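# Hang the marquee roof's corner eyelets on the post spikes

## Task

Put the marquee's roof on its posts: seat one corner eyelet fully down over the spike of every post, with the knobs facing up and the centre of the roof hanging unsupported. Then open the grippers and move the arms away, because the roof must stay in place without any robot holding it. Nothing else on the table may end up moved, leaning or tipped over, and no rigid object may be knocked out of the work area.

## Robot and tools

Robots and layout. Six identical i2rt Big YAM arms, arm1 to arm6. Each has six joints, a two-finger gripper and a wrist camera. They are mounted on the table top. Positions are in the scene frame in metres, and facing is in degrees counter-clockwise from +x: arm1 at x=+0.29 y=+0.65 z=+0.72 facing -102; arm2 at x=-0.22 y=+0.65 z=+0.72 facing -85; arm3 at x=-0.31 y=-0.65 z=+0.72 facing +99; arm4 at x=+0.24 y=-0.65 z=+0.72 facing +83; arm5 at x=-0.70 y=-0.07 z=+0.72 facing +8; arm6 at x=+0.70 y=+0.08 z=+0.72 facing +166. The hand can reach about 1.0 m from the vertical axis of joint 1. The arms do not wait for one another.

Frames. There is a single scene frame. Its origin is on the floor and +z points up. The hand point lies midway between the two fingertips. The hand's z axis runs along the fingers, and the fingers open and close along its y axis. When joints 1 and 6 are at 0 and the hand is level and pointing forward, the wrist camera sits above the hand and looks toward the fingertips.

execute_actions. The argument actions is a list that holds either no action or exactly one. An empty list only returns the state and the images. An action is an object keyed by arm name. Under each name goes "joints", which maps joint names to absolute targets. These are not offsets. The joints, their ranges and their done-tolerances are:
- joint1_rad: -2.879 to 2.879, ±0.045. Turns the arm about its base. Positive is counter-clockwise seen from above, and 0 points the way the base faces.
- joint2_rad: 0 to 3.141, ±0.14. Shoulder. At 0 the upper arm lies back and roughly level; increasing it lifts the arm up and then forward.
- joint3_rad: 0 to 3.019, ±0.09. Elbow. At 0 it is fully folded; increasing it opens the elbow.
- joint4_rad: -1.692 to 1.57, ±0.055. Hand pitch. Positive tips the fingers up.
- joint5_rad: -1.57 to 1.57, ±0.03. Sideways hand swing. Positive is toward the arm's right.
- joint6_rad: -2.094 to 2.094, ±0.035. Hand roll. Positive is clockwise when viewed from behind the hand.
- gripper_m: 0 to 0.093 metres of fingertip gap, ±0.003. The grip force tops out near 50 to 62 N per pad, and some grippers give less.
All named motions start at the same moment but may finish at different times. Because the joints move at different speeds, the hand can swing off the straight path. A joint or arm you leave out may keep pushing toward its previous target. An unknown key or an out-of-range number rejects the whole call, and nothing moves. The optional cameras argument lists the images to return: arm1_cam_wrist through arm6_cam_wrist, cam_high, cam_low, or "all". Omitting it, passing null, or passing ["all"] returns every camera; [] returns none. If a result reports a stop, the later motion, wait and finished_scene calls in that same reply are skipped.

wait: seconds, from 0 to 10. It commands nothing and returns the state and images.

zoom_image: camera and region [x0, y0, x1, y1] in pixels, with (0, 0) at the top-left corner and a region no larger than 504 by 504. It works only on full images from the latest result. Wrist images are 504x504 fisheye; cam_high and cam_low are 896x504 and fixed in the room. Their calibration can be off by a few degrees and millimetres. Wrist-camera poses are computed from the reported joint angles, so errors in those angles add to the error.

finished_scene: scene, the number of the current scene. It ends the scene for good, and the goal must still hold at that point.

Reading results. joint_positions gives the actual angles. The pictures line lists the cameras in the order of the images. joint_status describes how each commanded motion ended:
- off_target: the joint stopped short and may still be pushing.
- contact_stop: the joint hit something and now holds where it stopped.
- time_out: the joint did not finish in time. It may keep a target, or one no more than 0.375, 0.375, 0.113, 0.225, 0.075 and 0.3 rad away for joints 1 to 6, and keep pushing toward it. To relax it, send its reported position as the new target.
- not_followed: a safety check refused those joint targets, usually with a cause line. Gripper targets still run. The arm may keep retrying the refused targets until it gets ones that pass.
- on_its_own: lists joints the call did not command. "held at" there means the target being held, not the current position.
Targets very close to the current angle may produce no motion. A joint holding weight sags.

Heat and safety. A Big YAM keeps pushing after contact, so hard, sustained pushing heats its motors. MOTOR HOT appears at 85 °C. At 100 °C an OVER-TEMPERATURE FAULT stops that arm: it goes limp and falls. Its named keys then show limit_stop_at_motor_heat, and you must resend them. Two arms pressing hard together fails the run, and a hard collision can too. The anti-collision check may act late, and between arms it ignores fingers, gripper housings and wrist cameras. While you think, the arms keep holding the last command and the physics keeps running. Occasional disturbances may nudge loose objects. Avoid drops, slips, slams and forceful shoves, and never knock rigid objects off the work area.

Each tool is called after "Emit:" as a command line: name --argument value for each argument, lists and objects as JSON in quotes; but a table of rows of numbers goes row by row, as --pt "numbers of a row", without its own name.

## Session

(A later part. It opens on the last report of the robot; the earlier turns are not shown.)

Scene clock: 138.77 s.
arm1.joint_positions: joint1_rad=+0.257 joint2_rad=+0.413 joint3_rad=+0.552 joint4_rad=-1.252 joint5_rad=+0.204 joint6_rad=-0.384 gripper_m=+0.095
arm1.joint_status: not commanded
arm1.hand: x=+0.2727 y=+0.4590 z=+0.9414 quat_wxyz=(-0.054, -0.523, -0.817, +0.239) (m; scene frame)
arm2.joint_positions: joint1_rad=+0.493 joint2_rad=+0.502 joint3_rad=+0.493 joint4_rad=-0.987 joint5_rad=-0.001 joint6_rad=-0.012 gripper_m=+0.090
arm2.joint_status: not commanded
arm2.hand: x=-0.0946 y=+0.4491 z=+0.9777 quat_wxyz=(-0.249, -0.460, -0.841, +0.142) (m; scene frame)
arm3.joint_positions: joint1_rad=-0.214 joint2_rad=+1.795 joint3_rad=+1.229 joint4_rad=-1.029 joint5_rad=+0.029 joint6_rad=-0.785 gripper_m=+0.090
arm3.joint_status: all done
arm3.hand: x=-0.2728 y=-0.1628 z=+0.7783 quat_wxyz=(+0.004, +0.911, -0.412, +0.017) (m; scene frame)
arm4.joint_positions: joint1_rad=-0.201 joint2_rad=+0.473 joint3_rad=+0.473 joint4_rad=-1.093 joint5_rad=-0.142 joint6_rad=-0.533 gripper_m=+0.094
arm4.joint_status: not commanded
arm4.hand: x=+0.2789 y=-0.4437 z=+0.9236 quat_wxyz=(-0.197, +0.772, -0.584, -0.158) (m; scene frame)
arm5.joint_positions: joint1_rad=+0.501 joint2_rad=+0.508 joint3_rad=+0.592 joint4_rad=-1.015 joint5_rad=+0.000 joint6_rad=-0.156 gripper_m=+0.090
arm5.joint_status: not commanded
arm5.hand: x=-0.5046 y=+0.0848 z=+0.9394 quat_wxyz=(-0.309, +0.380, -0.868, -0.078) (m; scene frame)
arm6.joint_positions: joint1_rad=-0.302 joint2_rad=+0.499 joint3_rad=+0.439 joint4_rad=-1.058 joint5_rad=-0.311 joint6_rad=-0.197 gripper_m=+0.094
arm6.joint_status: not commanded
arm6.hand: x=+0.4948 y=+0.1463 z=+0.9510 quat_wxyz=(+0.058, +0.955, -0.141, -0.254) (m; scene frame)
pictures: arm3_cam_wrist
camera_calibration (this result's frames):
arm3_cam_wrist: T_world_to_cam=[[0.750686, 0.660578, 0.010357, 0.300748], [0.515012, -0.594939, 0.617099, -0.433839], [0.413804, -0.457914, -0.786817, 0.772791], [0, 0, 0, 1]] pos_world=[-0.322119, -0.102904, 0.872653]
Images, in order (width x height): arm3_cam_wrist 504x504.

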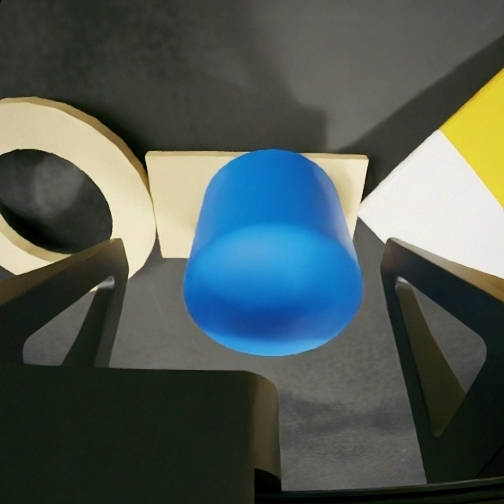

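Emit:
execute_actions --actions '[{"arm3":{"joints":{"joint2_rad":1.85}}}]' --cameras '["arm3_cam_wrist"]'

Emit:
execute_actions --actions '[{"arm3":{"joints":{"gripper_m":0.03}}}]' --cameras '[]'

Emit:
execute_actions --actions '[{"arm3":{"joints":{"joint1_rad":0.05,"joint2_rad":1.3,"joint3_rad":1.4,"joint4_rad":-1.6,"joint6_rad":-0.4}}}]' --cameras '[]'

Emit:
execute_actions --actions '[{"arm3":{"joints":{"joint1_rad":0.3,"joint2_rad":1.19,"joint3_rad":1.34,"joint4_rad":-1.62,"joint6_rad":-0.2}}}]' --cameras '["arm3_cam_wrist"]'

Scene clock: 140.00 s.
arm1.joint_positions: joint1_rad=+0.257 joint2_rad=+0.413 joint3_rad=+0.552 joint4_rad=-1.252 joint5_rad=+0.204 joint6_rad=-0.384 gripper_m=+0.095
arm1.joint_status: not commanded
arm1.hand: x=+0.2727 y=+0.4590 z=+0.9414 quat_wxyz=(-0.054, -0.523, -0.817, +0.239) (m; scene frame)
arm2.joint_positions: joint1_rad=+0.493 joint2_rad=+0.502 joint3_rad=+0.493 joint4_rad=-0.987 joint5_rad=-0.001 joint6_rad=-0.012 gripper_m=+0.090
arm2.joint_status: not commanded
arm2.hand: x=-0.0946 y=+0.4491 z=+0.9777 quat_wxyz=(-0.249, -0.460, -0.841, +0.142) (m; scene frame)
arm3.joint_positions: joint1_rad=-0.214 joint2_rad=+1.833 joint3_rad=+1.229 joint4_rad=-1.029 joint5_rad=+0.029 joint6_rad=-0.785 gripper_m=+0.090
arm3.joint_status: all done
arm3.hand: x=-0.2731 y=-0.1668 z=+0.7606 quat_wxyz=(+0.022, +0.911, -0.412, +0.024) (m; scene frame)
arm4.joint_positions: joint1_rad=-0.201 joint2_rad=+0.473 joint3_rad=+0.473 joint4_rad=-1.093 joint5_rad=-0.142 joint6_rad=-0.533 gripper_m=+0.094
arm4.joint_status: not commanded
arm4.hand: x=+0.2789 y=-0.4437 z=+0.9236 quat_wxyz=(-0.197, +0.772, -0.584, -0.158) (m; scene frame)
arm5.joint_positions: joint1_rad=+0.501 joint2_rad=+0.508 joint3_rad=+0.592 joint4_rad=-1.015 joint5_rad=+0.000 joint6_rad=-0.156 gripper_m=+0.090
arm5.joint_status: not commanded
arm5.hand: x=-0.5046 y=+0.0848 z=+0.9394 quat_wxyz=(-0.309, +0.380, -0.868, -0.078) (m; scene frame)
arm6.joint_positions: joint1_rad=-0.302 joint2_rad=+0.499 joint3_rad=+0.439 joint4_rad=-1.058 joint5_rad=-0.311 joint6_rad=-0.197 gripper_m=+0.094
arm6.joint_status: not commanded
arm6.hand: x=+0.4948 y=+0.1463 z=+0.9510 quat_wxyz=(+0.058, +0.955, -0.141, -0.254) (m; scene frame)
pictures: arm3_cam_wrist
camera_calibration (this result's frames):
arm3_cam_wrist: T_world_to_cam=[[0.750658, 0.660481, -0.0166444, 0.324253], [0.516579, -0.57103, 0.638021, -0.436591], [0.411896, -0.487533, -0.769839, 0.738759], [0, 0, 0, 1]] pos_world=[-0.322161, -0.1033, 0.852677]
Images, in order (width x height): arm3_cam_wrist 504x504.

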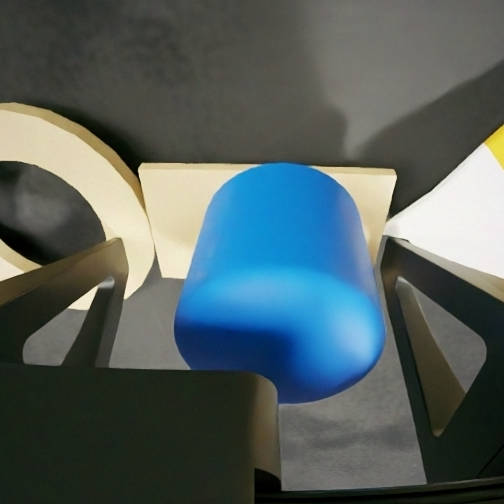

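Scene clock: 140.63 s.
arm1.joint_positions: joint1_rad=+0.257 joint2_rad=+0.413 joint3_rad=+0.552 joint4_rad=-1.252 joint5_rad=+0.204 joint6_rad=-0.384 gripper_m=+0.095
arm1.joint_status: not commanded
arm1.hand: x=+0.2727 y=+0.4590 z=+0.9414 quat_wxyz=(-0.054, -0.523, -0.817, +0.239) (m; scene frame)
arm2.joint_positions: joint1_rad=+0.493 joint2_rad=+0.502 joint3_rad=+0.493 joint4_rad=-0.987 joint5_rad=-0.001 joint6_rad=-0.012 gripper_m=+0.090
arm2.joint_status: not commanded
arm2.hand: x=-0.0946 y=+0.4491 z=+0.9777 quat_wxyz=(-0.249, -0.460, -0.841, +0.142) (m; scene frame)
arm3.joint_positions: joint1_rad=-0.214 joint2_rad=+1.833 joint3_rad=+1.229 joint4_rad=-1.029 joint5_rad=+0.030 joint6_rad=-0.786 gripper_m=+0.056
arm3.joint_status: gripper_m off_target (ended at +0.056, target +0.030)
arm3.hand: x=-0.2730 y=-0.1668 z=+0.7606 quat_wxyz=(+0.022, +0.911, -0.412, +0.024) (m; scene frame)
arm4.joint_positions: joint1_rad=-0.201 joint2_rad=+0.473 joint3_rad=+0.473 joint4_rad=-1.093 joint5_rad=-0.142 joint6_rad=-0.533 gripper_m=+0.094
arm4.joint_status: not commanded
arm4.hand: x=+0.2789 y=-0.4437 z=+0.9236 quat_wxyz=(-0.197, +0.772, -0.584, -0.158) (m; scene frame)
arm5.joint_positions: joint1_rad=+0.501 joint2_rad=+0.508 joint3_rad=+0.592 joint4_rad=-1.015 joint5_rad=+0.000 joint6_rad=-0.156 gripper_m=+0.090
arm5.joint_status: not commanded
arm5.hand: x=-0.5046 y=+0.0848 z=+0.9394 quat_wxyz=(-0.309, +0.380, -0.868, -0.078) (m; scene frame)
arm6.joint_positions: joint1_rad=-0.302 joint2_rad=+0.499 joint3_rad=+0.439 joint4_rad=-1.058 joint5_rad=-0.311 joint6_rad=-0.197 gripper_m=+0.094
arm6.joint_status: not commanded
arm6.hand: x=+0.4948 y=+0.1463 z=+0.9510 quat_wxyz=(+0.058, +0.955, -0.141, -0.254) (m; scene frame)
pictures: none
No camera images: the call's "cameras" was empty. Leave "cameras" out to get every camera's image.

Scene clock: 142.00 s.
arm1.joint_positions: joint1_rad=+0.257 joint2_rad=+0.413 joint3_rad=+0.552 joint4_rad=-1.252 joint5_rad=+0.204 joint6_rad=-0.384 gripper_m=+0.095
arm1.joint_status: not commanded
arm1.hand: x=+0.2727 y=+0.4590 z=+0.9414 quat_wxyz=(-0.054, -0.523, -0.817, +0.239) (m; scene frame)
arm2.joint_positions: joint1_rad=+0.493 joint2_rad=+0.502 joint3_rad=+0.493 joint4_rad=-0.987 joint5_rad=-0.001 joint6_rad=-0.012 gripper_m=+0.090
arm2.joint_status: not commanded
arm2.hand: x=-0.0946 y=+0.4491 z=+0.9777 quat_wxyz=(-0.249, -0.460, -0.841, +0.142) (m; scene frame)
arm3.joint_positions: joint1_rad=+0.049 joint2_rad=+1.332 joint3_rad=+1.363 joint4_rad=-1.547 joint5_rad=+0.043 joint6_rad=-0.371 gripper_m=+0.056
arm3.joint_status: all done
arm3.hand: x=-0.3798 y=-0.2637 z=+1.0252 quat_wxyz=(-0.037, +0.876, -0.480, -0.003) (m; scene frame)
arm4.joint_positions: joint1_rad=-0.201 joint2_rad=+0.473 joint3_rad=+0.473 joint4_rad=-1.093 joint5_rad=-0.142 joint6_rad=-0.533 gripper_m=+0.094
arm4.joint_status: not commanded
arm4.hand: x=+0.2789 y=-0.4437 z=+0.9236 quat_wxyz=(-0.197, +0.772, -0.584, -0.158) (m; scene frame)
arm5.joint_positions: joint1_rad=+0.501 joint2_rad=+0.508 joint3_rad=+0.592 joint4_rad=-1.015 joint5_rad=+0.000 joint6_rad=-0.156 gripper_m=+0.090
arm5.joint_status: not commanded
arm5.hand: x=-0.5046 y=+0.0848 z=+0.9394 quat_wxyz=(-0.309, +0.380, -0.868, -0.078) (m; scene frame)
arm6.joint_positions: joint1_rad=-0.302 joint2_rad=+0.499 joint3_rad=+0.439 joint4_rad=-1.058 joint5_rad=-0.311 joint6_rad=-0.197 gripper_m=+0.094
arm6.joint_status: not commanded
arm6.hand: x=+0.4948 y=+0.1463 z=+0.9510 quat_wxyz=(+0.058, +0.955, -0.141, -0.254) (m; scene frame)
pictures: none
No camera images: the call's "cameras" was empty. Leave "cameras" out to get every camera's image.

Scene clock: 144.13 s.
arm1.joint_positions: joint1_rad=+0.257 joint2_rad=+0.413 joint3_rad=+0.552 joint4_rad=-1.252 joint5_rad=+0.204 joint6_rad=-0.384 gripper_m=+0.095
arm1.joint_status: not commanded
arm1.hand: x=+0.2727 y=+0.4590 z=+0.9414 quat_wxyz=(-0.054, -0.523, -0.817, +0.239) (m; scene frame)
arm2.joint_positions: joint1_rad=+0.493 joint2_rad=+0.502 joint3_rad=+0.493 joint4_rad=-0.987 joint5_rad=-0.001 joint6_rad=-0.012 gripper_m=+0.090
arm2.joint_status: not commanded
arm2.hand: x=-0.0946 y=+0.4491 z=+0.9777 quat_wxyz=(-0.249, -0.460, -0.841, +0.142) (m; scene frame)
arm3.joint_positions: joint1_rad=+0.190 joint2_rad=+1.289 joint3_rad=+1.323 joint4_rad=-1.544 joint5_rad=+0.126 joint6_rad=-0.135 gripper_m=+0.056
arm3.joint_status: joint1_rad time_out (moved +0.141 of +0.251); joint4_rad time_out (moved +0.002 of -0.073); joint6_rad time_out (moved +0.236 of +0.171); the others done
arm3.on_its_own: joint1_rad reads +0.190 and still pushes toward +0.300 since a time_out; joint4_rad reads -1.544 and still pushes toward -1.620 since a time_out; joint6_rad reads -0.135 and still pushes toward -0.200 since a time_out
arm3.hand: x=-0.4150 y=-0.2870 z=+1.0260 quat_wxyz=(-0.069, +0.850, -0.522, +0.015) (m; scene frame)
arm4.joint_positions: joint1_rad=-0.201 joint2_rad=+0.473 joint3_rad=+0.473 joint4_rad=-1.093 joint5_rad=-0.142 joint6_rad=-0.533 gripper_m=+0.094
arm4.joint_status: not commanded
arm4.hand: x=+0.2789 y=-0.4437 z=+0.9236 quat_wxyz=(-0.197, +0.772, -0.584, -0.158) (m; scene frame)
arm5.joint_positions: joint1_rad=+0.501 joint2_rad=+0.508 joint3_rad=+0.592 joint4_rad=-1.015 joint5_rad=+0.000 joint6_rad=-0.156 gripper_m=+0.090
arm5.joint_status: not commanded
arm5.hand: x=-0.5046 y=+0.0848 z=+0.9394 quat_wxyz=(-0.309, +0.380, -0.868, -0.078) (m; scene frame)
arm6.joint_positions: joint1_rad=-0.302 joint2_rad=+0.499 joint3_rad=+0.439 joint4_rad=-1.058 joint5_rad=-0.311 joint6_rad=-0.197 gripper_m=+0.094
arm6.joint_status: not commanded
arm6.hand: x=+0.4948 y=+0.1463 z=+0.9510 quat_wxyz=(+0.058, +0.955, -0.141, -0.254) (m; scene frame)
pictures: arm3_cam_wrist
camera_calibration (this result's frames):
arm3_cam_wrist: T_world_to_cam=[[0.884084, 0.446423, 0.138211, 0.349587], [0.308254, -0.77935, 0.545521, -0.65262], [0.351248, -0.439682, -0.826622, 0.989753], [0, 0, 0, 1]] pos_world=[-0.45554, -0.229506, 1.12585]
Images, in order (width x height): arm3_cam_wrist 504x504.

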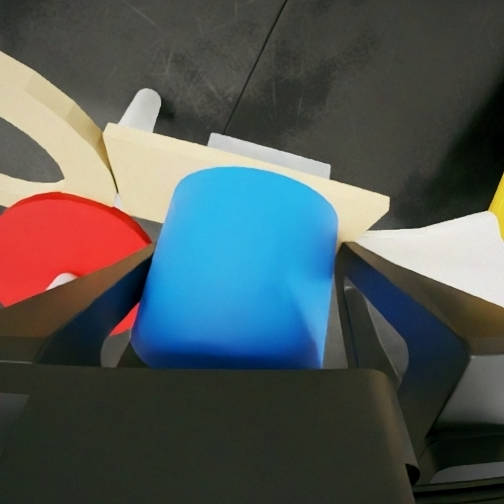

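Emit:
execute_actions --actions '[{"arm3":{"joints":{"joint1_rad":0.17,"joint2_rad":1.22,"joint3_rad":1.4,"joint4_rad":-1.6,"joint6_rad":-0.15}}}]' --cameras '[]'

Emit:
execute_actions --actions '[{"arm3":{"joints":{"joint1_rad":0.22,"joint2_rad":1.3,"joint3_rad":1.5,"joint6_rad":0.2}}}]' --cameras '["arm3_cam_wrist"]'

Scene clock: 146.33 s.
arm1.joint_positions: joint1_rad=+0.257 joint2_rad=+0.413 joint3_rad=+0.552 joint4_rad=-1.252 joint5_rad=+0.204 joint6_rad=-0.384 gripper_m=+0.095
arm1.joint_status: not commanded
arm1.hand: x=+0.2727 y=+0.4590 z=+0.9414 quat_wxyz=(-0.054, -0.523, -0.817, +0.239) (m; scene frame)
arm2.joint_positions: joint1_rad=+0.493 joint2_rad=+0.502 joint3_rad=+0.493 joint4_rad=-0.987 joint5_rad=-0.001 joint6_rad=-0.012 gripper_m=+0.090
arm2.joint_status: not commanded
arm2.hand: x=-0.0946 y=+0.4491 z=+0.9777 quat_wxyz=(-0.249, -0.460, -0.841, +0.142) (m; scene frame)
arm3.joint_positions: joint1_rad=+0.158 joint2_rad=+1.297 joint3_rad=+1.323 joint4_rad=-1.544 joint5_rad=+0.065 joint6_rad=-0.123 gripper_m=+0.056
arm3.joint_status: joint4_rad time_out (moved +0.000 of -0.056); the others done
arm3.on_its_own: joint4_rad reads -1.544 and still pushes toward -1.600 since a time_out
arm3.hand: x=-0.4137 y=-0.2857 z=+1.0223 quat_wxyz=(-0.043, +0.841, -0.540, -0.001) (m; scene frame)
arm4.joint_positions: joint1_rad=-0.201 joint2_rad=+0.473 joint3_rad=+0.473 joint4_rad=-1.093 joint5_rad=-0.142 joint6_rad=-0.533 gripper_m=+0.094
arm4.joint_status: not commanded
arm4.hand: x=+0.2789 y=-0.4437 z=+0.9236 quat_wxyz=(-0.197, +0.772, -0.584, -0.158) (m; scene frame)
arm5.joint_positions: joint1_rad=+0.501 joint2_rad=+0.508 joint3_rad=+0.592 joint4_rad=-1.015 joint5_rad=+0.000 joint6_rad=-0.156 gripper_m=+0.090
arm5.joint_status: not commanded
arm5.hand: x=-0.5046 y=+0.0848 z=+0.9394 quat_wxyz=(-0.309, +0.380, -0.868, -0.078) (m; scene frame)
arm6.joint_positions: joint1_rad=-0.302 joint2_rad=+0.499 joint3_rad=+0.439 joint4_rad=-1.058 joint5_rad=-0.311 joint6_rad=-0.197 gripper_m=+0.094
arm6.joint_status: not commanded
arm6.hand: x=+0.4948 y=+0.1463 z=+0.9510 quat_wxyz=(+0.058, +0.955, -0.141, -0.254) (m; scene frame)
pictures: none
No camera images: the call's "cameras" was empty. Leave "cameras" out to get every camera's image.

not run: a stop came earlier in this reply.

Tolerances swallow small moves; use bigger steps.

Emit:
execute_actions --actions '[{"arm3":{"joints":{"joint1_rad":0.1,"joint2_rad":1.1,"joint3_rad":1.45,"joint4_rad":-1.544}}}]' --cameras '[]'

Emit:
execute_actions --actions '[{"arm3":{"joints":{"joint1_rad":0.24,"joint2_rad":1.27,"joint3_rad":1.52,"joint6_rad":0.15}}}]' --cameras '["arm3_cam_wrist"]'

Scene clock: 148.60 s.
arm1.joint_positions: joint1_rad=+0.257 joint2_rad=+0.413 joint3_rad=+0.552 joint4_rad=-1.252 joint5_rad=+0.204 joint6_rad=-0.384 gripper_m=+0.095
arm1.joint_status: not commanded
arm1.hand: x=+0.2727 y=+0.4590 z=+0.9414 quat_wxyz=(-0.054, -0.523, -0.817, +0.239) (m; scene frame)
arm2.joint_positions: joint1_rad=+0.493 joint2_rad=+0.502 joint3_rad=+0.493 joint4_rad=-0.987 joint5_rad=-0.001 joint6_rad=-0.012 gripper_m=+0.090
arm2.joint_status: not commanded
arm2.hand: x=-0.0946 y=+0.4491 z=+0.9777 quat_wxyz=(-0.249, -0.460, -0.841, +0.142) (m; scene frame)
arm3.joint_positions: joint1_rad=+0.099 joint2_rad=+1.252 joint3_rad=+1.323 joint4_rad=-1.495 joint5_rad=+0.066 joint6_rad=-0.109 gripper_m=+0.056
arm3.joint_status: joint2_rad time_out (moved -0.046 of -0.197); joint3_rad time_out (moved +0.000 of +0.127); the others done
arm3.on_its_own: joint2_rad reads +1.252 and still pushes toward +1.100 since a time_out; joint3_rad reads +1.323 and still pushes toward +1.436 since a time_out
arm3.hand: x=-0.3931 y=-0.2757 z=+1.0399 quat_wxyz=(-0.074, +0.818, -0.570, -0.035) (m; scene frame)
arm4.joint_positions: joint1_rad=-0.201 joint2_rad=+0.473 joint3_rad=+0.473 joint4_rad=-1.093 joint5_rad=-0.142 joint6_rad=-0.533 gripper_m=+0.094
arm4.joint_status: not commanded
arm4.hand: x=+0.2789 y=-0.4437 z=+0.9236 quat_wxyz=(-0.197, +0.772, -0.584, -0.158) (m; scene frame)
arm5.joint_positions: joint1_rad=+0.501 joint2_rad=+0.508 joint3_rad=+0.592 joint4_rad=-1.015 joint5_rad=+0.000 joint6_rad=-0.156 gripper_m=+0.090
arm5.joint_status: not commanded
arm5.hand: x=-0.5046 y=+0.0848 z=+0.9394 quat_wxyz=(-0.309, +0.380, -0.868, -0.078) (m; scene frame)
arm6.joint_positions: joint1_rad=-0.302 joint2_rad=+0.499 joint3_rad=+0.439 joint4_rad=-1.058 joint5_rad=-0.311 joint6_rad=-0.197 gripper_m=+0.094
arm6.joint_status: not commanded
arm6.hand: x=+0.4948 y=+0.1463 z=+0.9510 quat_wxyz=(+0.058, +0.955, -0.141, -0.254) (m; scene frame)
pictures: none
No camera images: the call's "cameras" was empty. Leave "cameras" out to get every camera's image.

not run: a stop came earlier in this reply.

Can't lift: something is caught. Look.

Emit:
execute_actions --actions '[{"arm3":{"joints":{"joint2_rad":1.25,"joint3_rad":1.33}}}]' --cameras '["arm3_cam_wrist","cam_high","arm5_cam_wrist"]'

Scene clock: 149.47 s.
arm1.joint_positions: joint1_rad=+0.257 joint2_rad=+0.413 joint3_rad=+0.552 joint4_rad=-1.252 joint5_rad=+0.204 joint6_rad=-0.384 gripper_m=+0.095
arm1.joint_status: not commanded
arm1.hand: x=+0.2727 y=+0.4590 z=+0.9414 quat_wxyz=(-0.054, -0.523, -0.817, +0.239) (m; scene frame)
arm2.joint_positions: joint1_rad=+0.493 joint2_rad=+0.502 joint3_rad=+0.493 joint4_rad=-0.987 joint5_rad=-0.001 joint6_rad=-0.012 gripper_m=+0.090
arm2.joint_status: not commanded
arm2.hand: x=-0.0946 y=+0.4491 z=+0.9777 quat_wxyz=(-0.249, -0.460, -0.841, +0.142) (m; scene frame)
arm3.joint_positions: joint1_rad=+0.092 joint2_rad=+1.270 joint3_rad=+1.323 joint4_rad=-1.496 joint5_rad=+0.053 joint6_rad=-0.115 gripper_m=+0.056
arm3.joint_status: all done
arm3.hand: x=-0.3933 y=-0.2729 z=+1.0332 quat_wxyz=(-0.064, +0.818, -0.571, -0.032) (m; scene frame)
arm4.joint_positions: joint1_rad=-0.201 joint2_rad=+0.473 joint3_rad=+0.473 joint4_rad=-1.093 joint5_rad=-0.142 joint6_rad=-0.533 gripper_m=+0.094
arm4.joint_status: not commanded
arm4.hand: x=+0.2789 y=-0.4437 z=+0.9236 quat_wxyz=(-0.197, +0.772, -0.584, -0.158) (m; scene frame)
arm5.joint_positions: joint1_rad=+0.501 joint2_rad=+0.508 joint3_rad=+0.592 joint4_rad=-1.015 joint5_rad=+0.000 joint6_rad=-0.156 gripper_m=+0.090
arm5.joint_status: not commanded
arm5.hand: x=-0.5046 y=+0.0848 z=+0.9394 quat_wxyz=(-0.309, +0.380, -0.868, -0.078) (m; scene frame)
arm6.joint_positions: joint1_rad=-0.302 joint2_rad=+0.499 joint3_rad=+0.439 joint4_rad=-1.058 joint5_rad=-0.311 joint6_rad=-0.197 gripper_m=+0.094
arm6.joint_status: not commanded
arm6.hand: x=+0.4948 y=+0.1463 z=+0.9510 quat_wxyz=(+0.058, +0.955, -0.141, -0.254) (m; scene frame)
pictures: arm3_cam_wrist, arm5_cam_wrist, cam_high
camera_calibration (this result's frames):
arm3_cam_wrist: T_world_to_cam=[[0.937192, 0.341214, 0.0724213, 0.38333], [0.266607, -0.834587, 0.482063, -0.61815], [0.224929, -0.432478, -0.873138, 0.994631], [0, 0, 0, 1]] pos_world=[-0.418172, -0.216542, 1.13868]
arm5_cam_wrist: T_world_to_cam=[[0.714347, -0.691342, 0.108421, 0.31951], [-0.694045, -0.719741, -0.0165849, -0.269019], [0.0895007, -0.0634014, -0.993967, 1.11012], [0, 0, 0, 1]] pos_world=[-0.514309, 0.0976501, 1.06432]
Images, in order (width x height): arm3_cam_wrist 504x504, arm5_cam_wrist 504x504, cam_high 896x504.

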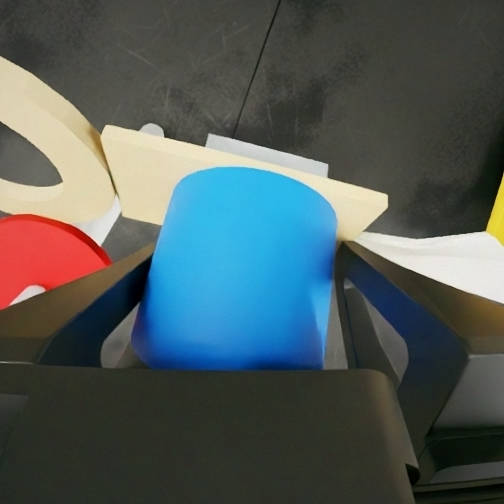

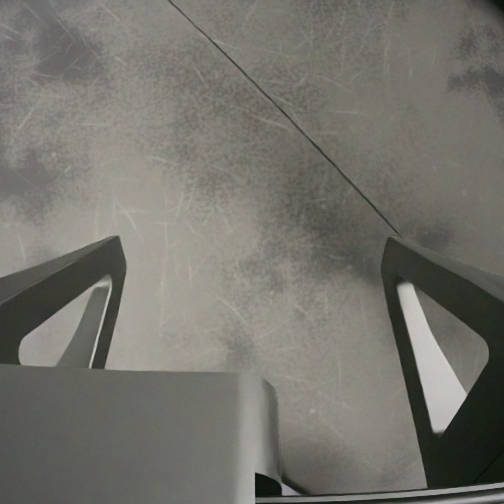

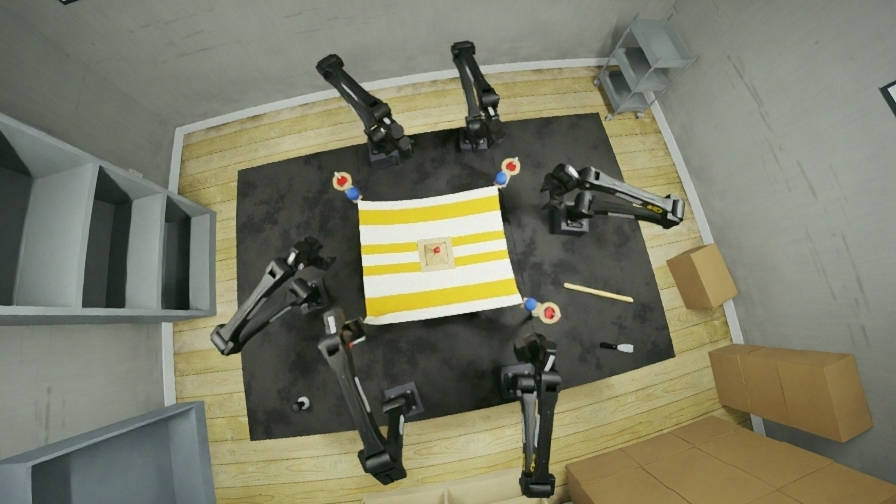

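Emit:
execute_actions --actions '[{"arm3":{"joints":{"joint1_rad":0.0,"joint2_rad":1.12,"joint3_rad":1.33}}}]' --cameras '[]'

Emit:
execute_actions --actions '[{"arm3":{"joints":{"joint6_rad":-0.9}}}]' --cameras '[]'

Emit:
execute_actions --actions '[{"arm3":{"joints":{"joint1_rad":0.13}}}]' --cameras '["arm3_cam_wrist"]'

Scene clock: 152.60 s.
arm1.joint_positions: joint1_rad=+0.257 joint2_rad=+0.413 joint3_rad=+0.552 joint4_rad=-1.252 joint5_rad=+0.204 joint6_rad=-0.384 gripper_m=+0.095
arm1.joint_status: not commanded
arm1.hand: x=+0.2727 y=+0.4590 z=+0.9414 quat_wxyz=(-0.054, -0.523, -0.817, +0.239) (m; scene frame)
arm2.joint_positions: joint1_rad=+0.493 joint2_rad=+0.502 joint3_rad=+0.493 joint4_rad=-0.987 joint5_rad=-0.001 joint6_rad=-0.012 gripper_m=+0.090
arm2.joint_status: not commanded
arm2.hand: x=-0.0946 y=+0.4491 z=+0.9777 quat_wxyz=(-0.249, -0.460, -0.841, +0.142) (m; scene frame)
arm3.joint_positions: joint1_rad=-0.007 joint2_rad=+1.131 joint3_rad=+1.322 joint4_rad=-1.520 joint5_rad=+0.034 joint6_rad=-0.157 gripper_m=+0.048
arm3.joint_status: all done
arm3.on_its_own: gripper_m moved -0.008 toward your old target +0.030
arm3.hand: x=-0.3542 y=-0.2982 z=+1.0799 quat_wxyz=(-0.099, +0.797, -0.591, -0.074) (m; scene frame)
arm4.joint_positions: joint1_rad=-0.201 joint2_rad=+0.473 joint3_rad=+0.473 joint4_rad=-1.093 joint5_rad=-0.142 joint6_rad=-0.533 gripper_m=+0.094
arm4.joint_status: not commanded
arm4.hand: x=+0.2789 y=-0.4437 z=+0.9236 quat_wxyz=(-0.197, +0.772, -0.584, -0.158) (m; scene frame)
arm5.joint_positions: joint1_rad=+0.501 joint2_rad=+0.508 joint3_rad=+0.592 joint4_rad=-1.015 joint5_rad=+0.000 joint6_rad=-0.156 gripper_m=+0.090
arm5.joint_status: not commanded
arm5.hand: x=-0.5046 y=+0.0848 z=+0.9394 quat_wxyz=(-0.309, +0.380, -0.868, -0.078) (m; scene frame)
arm6.joint_positions: joint1_rad=-0.302 joint2_rad=+0.499 joint3_rad=+0.439 joint4_rad=-1.058 joint5_rad=-0.311 joint6_rad=-0.197 gripper_m=+0.094
arm6.joint_status: not commanded
arm6.hand: x=+0.4948 y=+0.1463 z=+0.9510 quat_wxyz=(+0.058, +0.955, -0.141, -0.254) (m; scene frame)
pictures: none
No camera images: the call's "cameras" was empty. Leave "cameras" out to get every camera's image.

Scene clock: 154.27 s.
arm1.joint_positions: joint1_rad=+0.257 joint2_rad=+0.413 joint3_rad=+0.552 joint4_rad=-1.252 joint5_rad=+0.204 joint6_rad=-0.384 gripper_m=+0.095
arm1.joint_status: not commanded
arm1.hand: x=+0.2727 y=+0.4590 z=+0.9414 quat_wxyz=(-0.054, -0.523, -0.817, +0.239) (m; scene frame)
arm2.joint_positions: joint1_rad=+0.493 joint2_rad=+0.502 joint3_rad=+0.493 joint4_rad=-0.987 joint5_rad=-0.001 joint6_rad=-0.012 gripper_m=+0.090
arm2.joint_status: not commanded
arm2.hand: x=-0.0946 y=+0.4491 z=+0.9777 quat_wxyz=(-0.249, -0.460, -0.841, +0.142) (m; scene frame)
arm3.joint_positions: joint1_rad=-0.007 joint2_rad=+1.131 joint3_rad=+1.322 joint4_rad=-1.530 joint5_rad=+0.035 joint6_rad=-0.872 gripper_m=+0.048
arm3.joint_status: all done
arm3.hand: x=-0.3537 y=-0.3004 z=+1.0793 quat_wxyz=(-0.115, +0.954, -0.275, -0.032) (m; scene frame)
arm4.joint_positions: joint1_rad=-0.201 joint2_rad=+0.473 joint3_rad=+0.473 joint4_rad=-1.093 joint5_rad=-0.142 joint6_rad=-0.533 gripper_m=+0.094
arm4.joint_status: not commanded
arm4.hand: x=+0.2789 y=-0.4437 z=+0.9236 quat_wxyz=(-0.197, +0.772, -0.584, -0.158) (m; scene frame)
arm5.joint_positions: joint1_rad=+0.501 joint2_rad=+0.508 joint3_rad=+0.592 joint4_rad=-1.015 joint5_rad=+0.000 joint6_rad=-0.156 gripper_m=+0.090
arm5.joint_status: not commanded
arm5.hand: x=-0.5046 y=+0.0848 z=+0.9394 quat_wxyz=(-0.309, +0.380, -0.868, -0.078) (m; scene frame)
arm6.joint_positions: joint1_rad=-0.302 joint2_rad=+0.499 joint3_rad=+0.439 joint4_rad=-1.058 joint5_rad=-0.311 joint6_rad=-0.197 gripper_m=+0.094
arm6.joint_status: not commanded
arm6.hand: x=+0.4948 y=+0.1463 z=+0.9510 quat_wxyz=(+0.058, +0.955, -0.141, -0.254) (m; scene frame)
pictures: none
No camera images: the call's "cameras" was empty. Leave "cameras" out to get every camera's image.

Scene clock: 155.10 s.
arm1.joint_positions: joint1_rad=+0.257 joint2_rad=+0.413 joint3_rad=+0.552 joint4_rad=-1.252 joint5_rad=+0.204 joint6_rad=-0.384 gripper_m=+0.095
arm1.joint_status: not commanded
arm1.hand: x=+0.2727 y=+0.4590 z=+0.9414 quat_wxyz=(-0.054, -0.523, -0.817, +0.239) (m; scene frame)
arm2.joint_positions: joint1_rad=+0.493 joint2_rad=+0.502 joint3_rad=+0.493 joint4_rad=-0.987 joint5_rad=-0.001 joint6_rad=-0.012 gripper_m=+0.090
arm2.joint_status: not commanded
arm2.hand: x=-0.0946 y=+0.4491 z=+0.9777 quat_wxyz=(-0.249, -0.460, -0.841, +0.142) (m; scene frame)
arm3.joint_positions: joint1_rad=+0.105 joint2_rad=+1.131 joint3_rad=+1.322 joint4_rad=-1.530 joint5_rad=+0.048 joint6_rad=-0.872 gripper_m=+0.048
arm3.joint_status: all done
arm3.hand: x=-0.3905 y=-0.3070 z=+1.0794 quat_wxyz=(-0.116, +0.968, -0.222, -0.033) (m; scene frame)
arm4.joint_positions: joint1_rad=-0.201 joint2_rad=+0.473 joint3_rad=+0.473 joint4_rad=-1.093 joint5_rad=-0.142 joint6_rad=-0.533 gripper_m=+0.094
arm4.joint_status: not commanded
arm4.hand: x=+0.2789 y=-0.4437 z=+0.9236 quat_wxyz=(-0.197, +0.772, -0.584, -0.158) (m; scene frame)
arm5.joint_positions: joint1_rad=+0.501 joint2_rad=+0.508 joint3_rad=+0.592 joint4_rad=-1.015 joint5_rad=+0.000 joint6_rad=-0.156 gripper_m=+0.090
arm5.joint_status: not commanded
arm5.hand: x=-0.5046 y=+0.0848 z=+0.9394 quat_wxyz=(-0.309, +0.380, -0.868, -0.078) (m; scene frame)
arm6.joint_positions: joint1_rad=-0.302 joint2_rad=+0.499 joint3_rad=+0.439 joint4_rad=-1.058 joint5_rad=-0.311 joint6_rad=-0.197 gripper_m=+0.094
arm6.joint_status: not commanded
arm6.hand: x=+0.4948 y=+0.1463 z=+0.9510 quat_wxyz=(+0.058, +0.955, -0.141, -0.254) (m; scene frame)
pictures: arm3_cam_wrist
camera_calibration (this result's frames):
arm3_cam_wrist: T_world_to_cam=[[0.435462, 0.874471, 0.213712, 0.204227], [0.733103, -0.482265, 0.479562, -0.376606], [0.522429, -0.0521578, -0.851086, 1.22868], [0, 0, 0, 1]] pos_world=[-0.454739, -0.296129, 1.18267]
Images, in order (width x height): arm3_cam_wrist 504x504.

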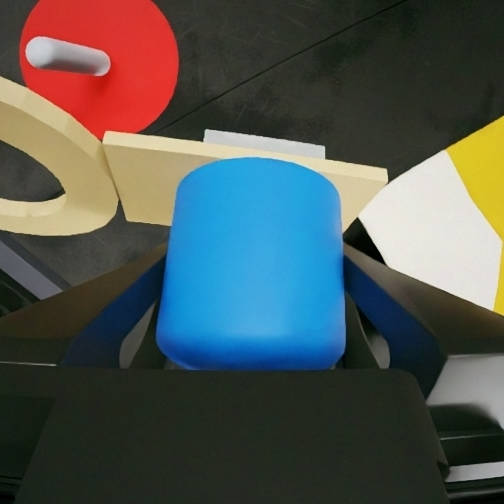

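Emit:
execute_actions --actions '[{"arm3":{"joints":{"joint6_rad":-0.5,"joint1_rad":0.16}}}]' --cameras '["arm3_cam_wrist"]'

Scene clock: 156.87 s.
arm1.joint_positions: joint1_rad=+0.257 joint2_rad=+0.413 joint3_rad=+0.552 joint4_rad=-1.252 joint5_rad=+0.204 joint6_rad=-0.384 gripper_m=+0.095
arm1.joint_status: not commanded
arm1.hand: x=+0.2727 y=+0.4590 z=+0.9414 quat_wxyz=(-0.054, -0.523, -0.817, +0.239) (m; scene frame)
arm2.joint_positions: joint1_rad=+0.493 joint2_rad=+0.502 joint3_rad=+0.493 joint4_rad=-0.987 joint5_rad=-0.001 joint6_rad=-0.012 gripper_m=+0.090
arm2.joint_status: not commanded
arm2.hand: x=-0.0946 y=+0.4491 z=+0.9777 quat_wxyz=(-0.249, -0.460, -0.841, +0.142) (m; scene frame)
arm3.joint_positions: joint1_rad=+0.126 joint2_rad=+1.131 joint3_rad=+1.322 joint4_rad=-1.530 joint5_rad=+0.048 joint6_rad=-0.509 gripper_m=+0.048
arm3.joint_status: all done
arm3.hand: x=-0.3977 y=-0.3088 z=+1.0794 quat_wxyz=(-0.107, +0.916, -0.383, -0.054) (m; scene frame)
arm4.joint_positions: joint1_rad=-0.201 joint2_rad=+0.473 joint3_rad=+0.473 joint4_rad=-1.093 joint5_rad=-0.142 joint6_rad=-0.533 gripper_m=+0.094
arm4.joint_status: not commanded
arm4.hand: x=+0.2789 y=-0.4437 z=+0.9236 quat_wxyz=(-0.197, +0.772, -0.584, -0.158) (m; scene frame)
arm5.joint_positions: joint1_rad=+0.501 joint2_rad=+0.508 joint3_rad=+0.592 joint4_rad=-1.015 joint5_rad=+0.000 joint6_rad=-0.156 gripper_m=+0.090
arm5.joint_status: not commanded
arm5.hand: x=-0.5046 y=+0.0848 z=+0.9394 quat_wxyz=(-0.309, +0.380, -0.868, -0.078) (m; scene frame)
arm6.joint_positions: joint1_rad=-0.302 joint2_rad=+0.499 joint3_rad=+0.439 joint4_rad=-1.058 joint5_rad=-0.311 joint6_rad=-0.197 gripper_m=+0.094
arm6.joint_status: not commanded
arm6.hand: x=+0.4948 y=+0.1463 z=+0.9510 quat_wxyz=(+0.058, +0.955, -0.141, -0.254) (m; scene frame)
pictures: arm3_cam_wrist
camera_calibration (this result's frames):
arm3_cam_wrist: T_world_to_cam=[[0.712635, 0.683161, 0.159507, 0.318574], [0.574727, -0.698914, 0.425686, -0.443891], [0.402293, -0.211686, -0.890702, 1.17808], [0, 0, 0, 1]] pos_world=[-0.445845, -0.278496, 1.18746]
Images, in order (width x height): arm3_cam_wrist 504x504.

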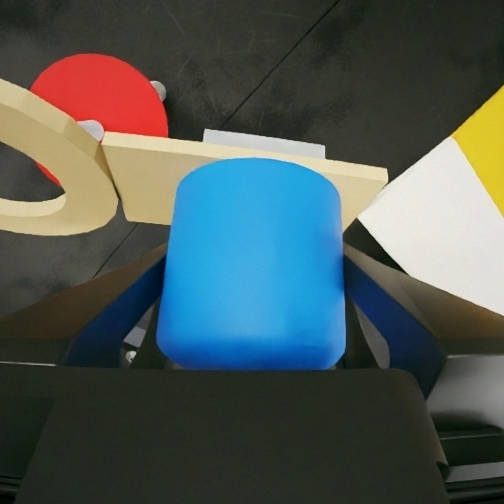

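Emit:
execute_actions --actions '[{"arm3":{"joints":{"joint6_rad":-0.35,"joint1_rad":0.25}}}]' --cameras '["arm3_cam_wrist"]'

Scene clock: 158.10 s.
arm1.joint_positions: joint1_rad=+0.257 joint2_rad=+0.413 joint3_rad=+0.552 joint4_rad=-1.252 joint5_rad=+0.204 joint6_rad=-0.384 gripper_m=+0.095
arm1.joint_status: not commanded
arm1.hand: x=+0.2727 y=+0.4590 z=+0.9414 quat_wxyz=(-0.054, -0.523, -0.817, +0.239) (m; scene frame)
arm2.joint_positions: joint1_rad=+0.493 joint2_rad=+0.502 joint3_rad=+0.493 joint4_rad=-0.987 joint5_rad=-0.001 joint6_rad=-0.012 gripper_m=+0.090
arm2.joint_status: not commanded
arm2.hand: x=-0.0946 y=+0.4491 z=+0.9777 quat_wxyz=(-0.249, -0.460, -0.841, +0.142) (m; scene frame)
arm3.joint_positions: joint1_rad=+0.212 joint2_rad=+1.131 joint3_rad=+1.322 joint4_rad=-1.530 joint5_rad=+0.054 joint6_rad=-0.354 gripper_m=+0.048
arm3.joint_status: all done
arm3.hand: x=-0.4259 y=-0.3172 z=+1.0794 quat_wxyz=(-0.102, +0.902, -0.415, -0.064) (m; scene frame)
arm4.joint_positions: joint1_rad=-0.201 joint2_rad=+0.473 joint3_rad=+0.473 joint4_rad=-1.093 joint5_rad=-0.142 joint6_rad=-0.533 gripper_m=+0.094
arm4.joint_status: not commanded
arm4.hand: x=+0.2789 y=-0.4437 z=+0.9236 quat_wxyz=(-0.197, +0.772, -0.584, -0.158) (m; scene frame)
arm5.joint_positions: joint1_rad=+0.501 joint2_rad=+0.508 joint3_rad=+0.592 joint4_rad=-1.015 joint5_rad=+0.000 joint6_rad=-0.156 gripper_m=+0.090
arm5.joint_status: not commanded
arm5.hand: x=-0.5046 y=+0.0848 z=+0.9394 quat_wxyz=(-0.309, +0.380, -0.868, -0.078) (m; scene frame)
arm6.joint_positions: joint1_rad=-0.302 joint2_rad=+0.499 joint3_rad=+0.439 joint4_rad=-1.058 joint5_rad=-0.311 joint6_rad=-0.197 gripper_m=+0.094
arm6.joint_status: not commanded
arm6.hand: x=+0.4948 y=+0.1463 z=+0.9510 quat_wxyz=(+0.058, +0.955, -0.141, -0.254) (m; scene frame)
pictures: arm3_cam_wrist
camera_calibration (this result's frames):
arm3_cam_wrist: T_world_to_cam=[[0.760449, 0.635092, 0.135556, 0.375416], [0.540576, -0.734744, 0.409791, -0.442381], [0.359855, -0.238347, -0.902051, 1.17338], [0, 0, 0, 1]] pos_world=[-0.468589, -0.28379, 1.18884]
Images, in order (width x height): arm3_cam_wrist 504x504.

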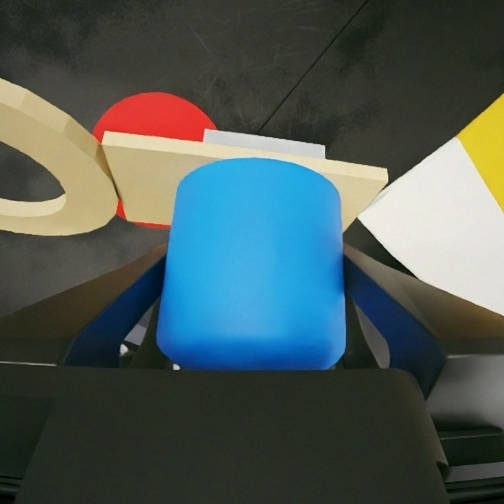

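Emit:
execute_actions --actions '[{"arm3":{"joints":{"joint6_rad":-0.5,"joint1_rad":0.1}}}]' --cameras '[]'

Emit:
execute_actions --actions '[{"arm3":{"joints":{"joint2_rad":1.3,"joint3_rad":1.35,"joint4_rad":-1.6}}}]' --cameras '["arm3_cam_wrist","cam_low"]'

Scene clock: 159.50 s.
arm1.joint_positions: joint1_rad=+0.257 joint2_rad=+0.413 joint3_rad=+0.552 joint4_rad=-1.252 joint5_rad=+0.204 joint6_rad=-0.384 gripper_m=+0.095
arm1.joint_status: not commanded
arm1.hand: x=+0.2727 y=+0.4590 z=+0.9414 quat_wxyz=(-0.054, -0.523, -0.817, +0.239) (m; scene frame)
arm2.joint_positions: joint1_rad=+0.493 joint2_rad=+0.502 joint3_rad=+0.493 joint4_rad=-0.987 joint5_rad=-0.001 joint6_rad=-0.012 gripper_m=+0.090
arm2.joint_status: not commanded
arm2.hand: x=-0.0946 y=+0.4491 z=+0.9777 quat_wxyz=(-0.249, -0.460, -0.841, +0.142) (m; scene frame)
arm3.joint_positions: joint1_rad=+0.085 joint2_rad=+1.131 joint3_rad=+1.322 joint4_rad=-1.530 joint5_rad=+0.043 joint6_rad=-0.482 gripper_m=+0.048
arm3.joint_status: all done
arm3.hand: x=-0.3842 y=-0.3056 z=+1.0794 quat_wxyz=(-0.106, +0.903, -0.414, -0.055) (m; scene frame)
arm4.joint_positions: joint1_rad=-0.201 joint2_rad=+0.473 joint3_rad=+0.473 joint4_rad=-1.093 joint5_rad=-0.142 joint6_rad=-0.533 gripper_m=+0.094
arm4.joint_status: not commanded
arm4.hand: x=+0.2789 y=-0.4437 z=+0.9236 quat_wxyz=(-0.197, +0.772, -0.584, -0.158) (m; scene frame)
arm5.joint_positions: joint1_rad=+0.501 joint2_rad=+0.508 joint3_rad=+0.592 joint4_rad=-1.015 joint5_rad=+0.000 joint6_rad=-0.156 gripper_m=+0.090
arm5.joint_status: not commanded
arm5.hand: x=-0.5046 y=+0.0848 z=+0.9394 quat_wxyz=(-0.309, +0.380, -0.868, -0.078) (m; scene frame)
arm6.joint_positions: joint1_rad=-0.302 joint2_rad=+0.499 joint3_rad=+0.439 joint4_rad=-1.058 joint5_rad=-0.311 joint6_rad=-0.197 gripper_m=+0.094
arm6.joint_status: not commanded
arm6.hand: x=+0.4948 y=+0.1463 z=+0.9510 quat_wxyz=(+0.058, +0.955, -0.141, -0.254) (m; scene frame)
pictures: none
No camera images: the call's "cameras" was empty. Leave "cameras" out to get every camera's image.

Scene clock: 160.37 s.
arm1.joint_positions: joint1_rad=+0.257 joint2_rad=+0.413 joint3_rad=+0.552 joint4_rad=-1.252 joint5_rad=+0.204 joint6_rad=-0.384 gripper_m=+0.095
arm1.joint_status: not commanded
arm1.hand: x=+0.2727 y=+0.4590 z=+0.9414 quat_wxyz=(-0.054, -0.523, -0.817, +0.239) (m; scene frame)
arm2.joint_positions: joint1_rad=+0.493 joint2_rad=+0.502 joint3_rad=+0.493 joint4_rad=-0.987 joint5_rad=-0.001 joint6_rad=-0.012 gripper_m=+0.090
arm2.joint_status: not commanded
arm2.hand: x=-0.0946 y=+0.4491 z=+0.9777 quat_wxyz=(-0.249, -0.460, -0.841, +0.142) (m; scene frame)
arm3.joint_positions: joint1_rad=+0.085 joint2_rad=+1.281 joint3_rad=+1.337 joint4_rad=-1.604 joint5_rad=+0.033 joint6_rad=-0.504 gripper_m=+0.048
arm3.joint_status: all done
arm3.hand: x=-0.3887 y=-0.2940 z=+1.0324 quat_wxyz=(-0.021, +0.914, -0.405, +0.005) (m; scene frame)
arm4.joint_positions: joint1_rad=-0.201 joint2_rad=+0.473 joint3_rad=+0.473 joint4_rad=-1.093 joint5_rad=-0.142 joint6_rad=-0.533 gripper_m=+0.094
arm4.joint_status: not commanded
arm4.hand: x=+0.2789 y=-0.4437 z=+0.9236 quat_wxyz=(-0.197, +0.772, -0.584, -0.158) (m; scene frame)
arm5.joint_positions: joint1_rad=+0.501 joint2_rad=+0.508 joint3_rad=+0.592 joint4_rad=-1.015 joint5_rad=+0.000 joint6_rad=-0.156 gripper_m=+0.090
arm5.joint_status: not commanded
arm5.hand: x=-0.5046 y=+0.0848 z=+0.9394 quat_wxyz=(-0.309, +0.380, -0.868, -0.078) (m; scene frame)
arm6.joint_positions: joint1_rad=-0.302 joint2_rad=+0.499 joint3_rad=+0.439 joint4_rad=-1.058 joint5_rad=-0.311 joint6_rad=-0.197 gripper_m=+0.094
arm6.joint_status: not commanded
arm6.hand: x=+0.4948 y=+0.1463 z=+0.9510 quat_wxyz=(+0.058, +0.955, -0.141, -0.254) (m; scene frame)
pictures: arm3_cam_wrist, cam_low
camera_calibration (this result's frames):
arm3_cam_wrist: T_world_to_cam=[[0.738753, 0.672333, 0.0470393, 0.432727], [0.526305, -0.61908, 0.582875, -0.576375], [0.421007, -0.405844, -0.811199, 1.00389], [0, 0, 0, 1]] pos_world=[-0.438972, -0.240338, 1.12995]
Images, in order (width x height): arm3_cam_wrist 504x504, cam_low 896x504.

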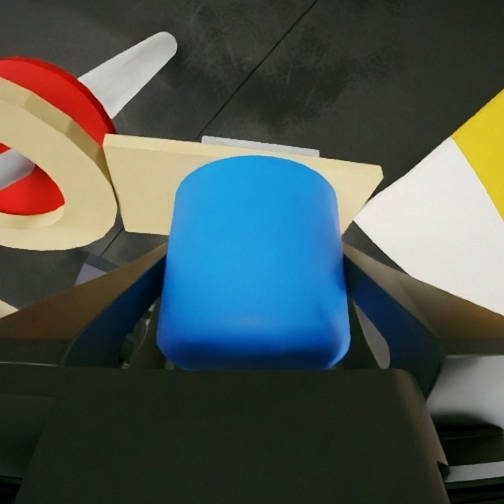

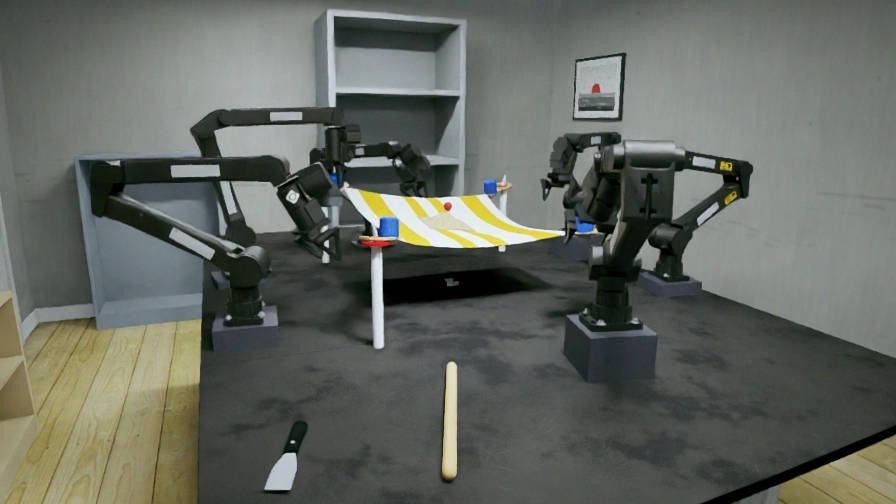

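Spike through the ring. Lower further and release.

Emit:
execute_actions --actions '[{"arm3":{"joints":{"joint2_rad":1.45}}}]' --cameras '["arm3_cam_wrist"]'

Emit:
execute_actions --actions '[{"arm3":{"joints":{"gripper_m":0.09}}}]' --cameras '[]'

Emit:
execute_actions --actions '[{"arm3":{"joints":{"joint2_rad":0.9,"joint3_rad":1.2,"joint1_rad":-0.1}}}]' --cameras '["cam_high","cam_low"]'

Scene clock: 169.70 s.
arm1.joint_positions: joint1_rad=+0.257 joint2_rad=+0.413 joint3_rad=+0.552 joint4_rad=-1.252 joint5_rad=+0.204 joint6_rad=-0.384 gripper_m=+0.095
arm1.joint_status: not commanded
arm1.hand: x=+0.2727 y=+0.4590 z=+0.9414 quat_wxyz=(-0.054, -0.523, -0.817, +0.239) (m; scene frame)
arm2.joint_positions: joint1_rad=+0.493 joint2_rad=+0.502 joint3_rad=+0.493 joint4_rad=-0.987 joint5_rad=-0.001 joint6_rad=-0.012 gripper_m=+0.090
arm2.joint_status: not commanded
arm2.hand: x=-0.0946 y=+0.4491 z=+0.9777 quat_wxyz=(-0.249, -0.460, -0.841, +0.142) (m; scene frame)
arm3.joint_positions: joint1_rad=+0.085 joint2_rad=+1.359 joint3_rad=+1.374 joint4_rad=-1.644 joint5_rad=+0.016 joint6_rad=-0.530 gripper_m=+0.048
arm3.joint_status: all done
arm3.hand: x=-0.3941 y=-0.2845 z=+1.0192 quat_wxyz=(+0.017, +0.920, -0.392, +0.023) (m; scene frame)
arm4.joint_positions: joint1_rad=-0.201 joint2_rad=+0.473 joint3_rad=+0.473 joint4_rad=-1.093 joint5_rad=-0.142 joint6_rad=-0.533 gripper_m=+0.094
arm4.joint_status: not commanded
arm4.hand: x=+0.2789 y=-0.4437 z=+0.9236 quat_wxyz=(-0.197, +0.772, -0.584, -0.158) (m; scene frame)
arm5.joint_positions: joint1_rad=+0.501 joint2_rad=+0.508 joint3_rad=+0.592 joint4_rad=-1.015 joint5_rad=+0.000 joint6_rad=-0.156 gripper_m=+0.090
arm5.joint_status: not commanded
arm5.hand: x=-0.5046 y=+0.0848 z=+0.9394 quat_wxyz=(-0.309, +0.380, -0.868, -0.078) (m; scene frame)
arm6.joint_positions: joint1_rad=-0.302 joint2_rad=+0.499 joint3_rad=+0.439 joint4_rad=-1.058 joint5_rad=-0.311 joint6_rad=-0.197 gripper_m=+0.094
arm6.joint_status: not commanded
arm6.hand: x=+0.4948 y=+0.1463 z=+0.9510 quat_wxyz=(+0.058, +0.955, -0.141, -0.254) (m; scene frame)
pictures: arm3_cam_wrist
camera_calibration (this result's frames):
arm3_cam_wrist: T_world_to_cam=[[0.720931, 0.692945, -0.00924552, 0.487098], [0.540567, -0.553951, 0.633187, -0.587068], [0.433642, -0.461482, -0.773944, 0.95051], [0, 0, 0, 1]] pos_world=[-0.445995, -0.224096, 1.11187]
Images, in order (width x height): arm3_cam_wrist 504x504.

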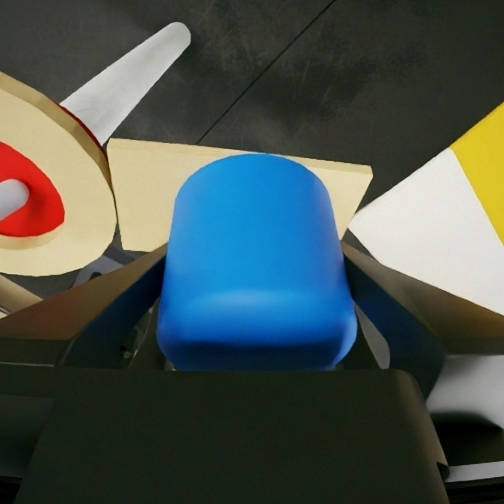

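Scene clock: 170.37 s.
arm1.joint_positions: joint1_rad=+0.257 joint2_rad=+0.413 joint3_rad=+0.552 joint4_rad=-1.252 joint5_rad=+0.204 joint6_rad=-0.384 gripper_m=+0.095
arm1.joint_status: not commanded
arm1.hand: x=+0.2727 y=+0.4590 z=+0.9414 quat_wxyz=(-0.054, -0.523, -0.817, +0.239) (m; scene frame)
arm2.joint_positions: joint1_rad=+0.493 joint2_rad=+0.502 joint3_rad=+0.493 joint4_rad=-0.987 joint5_rad=-0.001 joint6_rad=-0.012 gripper_m=+0.090
arm2.joint_status: not commanded
arm2.hand: x=-0.0946 y=+0.4491 z=+0.9777 quat_wxyz=(-0.249, -0.460, -0.841, +0.142) (m; scene frame)
arm3.joint_positions: joint1_rad=+0.073 joint2_rad=+1.397 joint3_rad=+1.382 joint4_rad=-1.621 joint5_rad=+0.052 joint6_rad=-0.527 gripper_m=+0.090
arm3.joint_status: all done
arm3.hand: x=-0.3868 y=-0.2694 z=+1.0082 quat_wxyz=(+0.009, +0.916, -0.398, +0.039) (m; scene frame)
arm4.joint_positions: joint1_rad=-0.201 joint2_rad=+0.473 joint3_rad=+0.473 joint4_rad=-1.093 joint5_rad=-0.142 joint6_rad=-0.533 gripper_m=+0.094
arm4.joint_status: not commanded
arm4.hand: x=+0.2789 y=-0.4437 z=+0.9236 quat_wxyz=(-0.197, +0.772, -0.584, -0.158) (m; scene frame)
arm5.joint_positions: joint1_rad=+0.501 joint2_rad=+0.508 joint3_rad=+0.592 joint4_rad=-1.015 joint5_rad=+0.000 joint6_rad=-0.156 gripper_m=+0.090
arm5.joint_status: not commanded
arm5.hand: x=-0.5046 y=+0.0848 z=+0.9394 quat_wxyz=(-0.309, +0.380, -0.868, -0.078) (m; scene frame)
arm6.joint_positions: joint1_rad=-0.302 joint2_rad=+0.499 joint3_rad=+0.439 joint4_rad=-1.058 joint5_rad=-0.311 joint6_rad=-0.197 gripper_m=+0.094
arm6.joint_status: not commanded
arm6.hand: x=+0.4948 y=+0.1463 z=+0.9510 quat_wxyz=(+0.058, +0.955, -0.141, -0.254) (m; scene frame)
pictures: none
No camera images: the call's "cameras" was empty. Leave "cameras" out to get every camera's image.

Scene clock: 171.80 s.
arm1.joint_positions: joint1_rad=+0.257 joint2_rad=+0.413 joint3_rad=+0.552 joint4_rad=-1.252 joint5_rad=+0.204 joint6_rad=-0.384 gripper_m=+0.095
arm1.joint_status: not commanded
arm1.hand: x=+0.2727 y=+0.4590 z=+0.9414 quat_wxyz=(-0.054, -0.523, -0.817, +0.239) (m; scene frame)
arm2.joint_positions: joint1_rad=+0.493 joint2_rad=+0.502 joint3_rad=+0.493 joint4_rad=-0.987 joint5_rad=-0.001 joint6_rad=-0.012 gripper_m=+0.090
arm2.joint_status: not commanded
arm2.hand: x=-0.0946 y=+0.4491 z=+0.9777 quat_wxyz=(-0.249, -0.460, -0.841, +0.142) (m; scene frame)
arm3.joint_positions: joint1_rad=-0.106 joint2_rad=+0.900 joint3_rad=+1.199 joint4_rad=-1.596 joint5_rad=+0.032 joint6_rad=-0.514 gripper_m=+0.090
arm3.joint_status: all done
arm3.hand: x=-0.3157 y=-0.3804 z=+1.0890 quat_wxyz=(-0.127, +0.865, -0.482, -0.059) (m; scene frame)
arm4.joint_positions: joint1_rad=-0.201 joint2_rad=+0.473 joint3_rad=+0.473 joint4_rad=-1.093 joint5_rad=-0.142 joint6_rad=-0.533 gripper_m=+0.094
arm4.joint_status: not commanded
arm4.hand: x=+0.2789 y=-0.4437 z=+0.9236 quat_wxyz=(-0.197, +0.772, -0.584, -0.158) (m; scene frame)
arm5.joint_positions: joint1_rad=+0.501 joint2_rad=+0.508 joint3_rad=+0.592 joint4_rad=-1.015 joint5_rad=+0.000 joint6_rad=-0.156 gripper_m=+0.090
arm5.joint_status: not commanded
arm5.hand: x=-0.5046 y=+0.0848 z=+0.9394 quat_wxyz=(-0.309, +0.380, -0.868, -0.078) (m; scene frame)
arm6.joint_positions: joint1_rad=-0.302 joint2_rad=+0.499 joint3_rad=+0.439 joint4_rad=-1.058 joint5_rad=-0.311 joint6_rad=-0.197 gripper_m=+0.094
arm6.joint_status: not commanded
arm6.hand: x=+0.4948 y=+0.1463 z=+0.9510 quat_wxyz=(+0.058, +0.955, -0.141, -0.254) (m; scene frame)
pictures: cam_high, cam_low
Images, in order (width x height): cam_high 896x504, cam_low 896x504.

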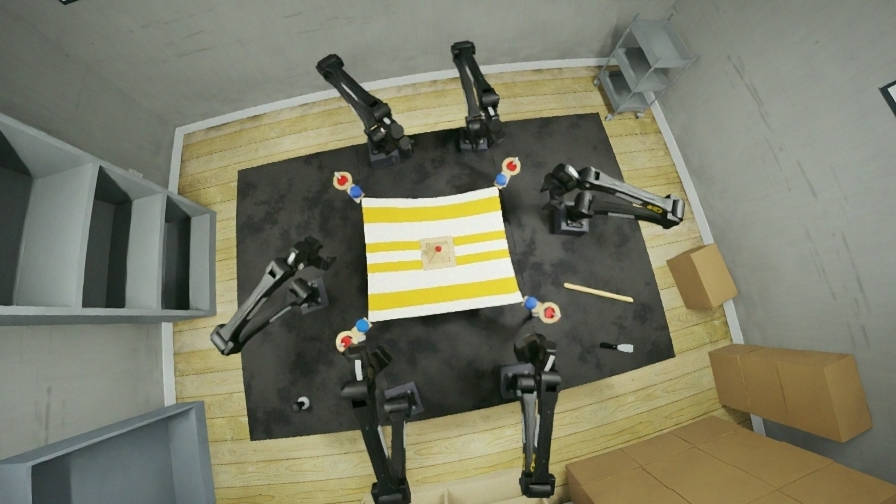

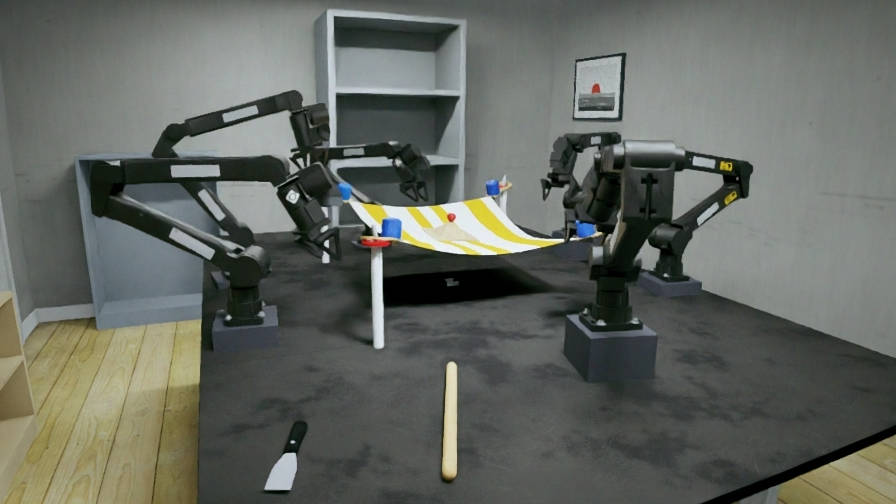

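Emit:
finished_scene --scene 2

The scene is finished: the task was done.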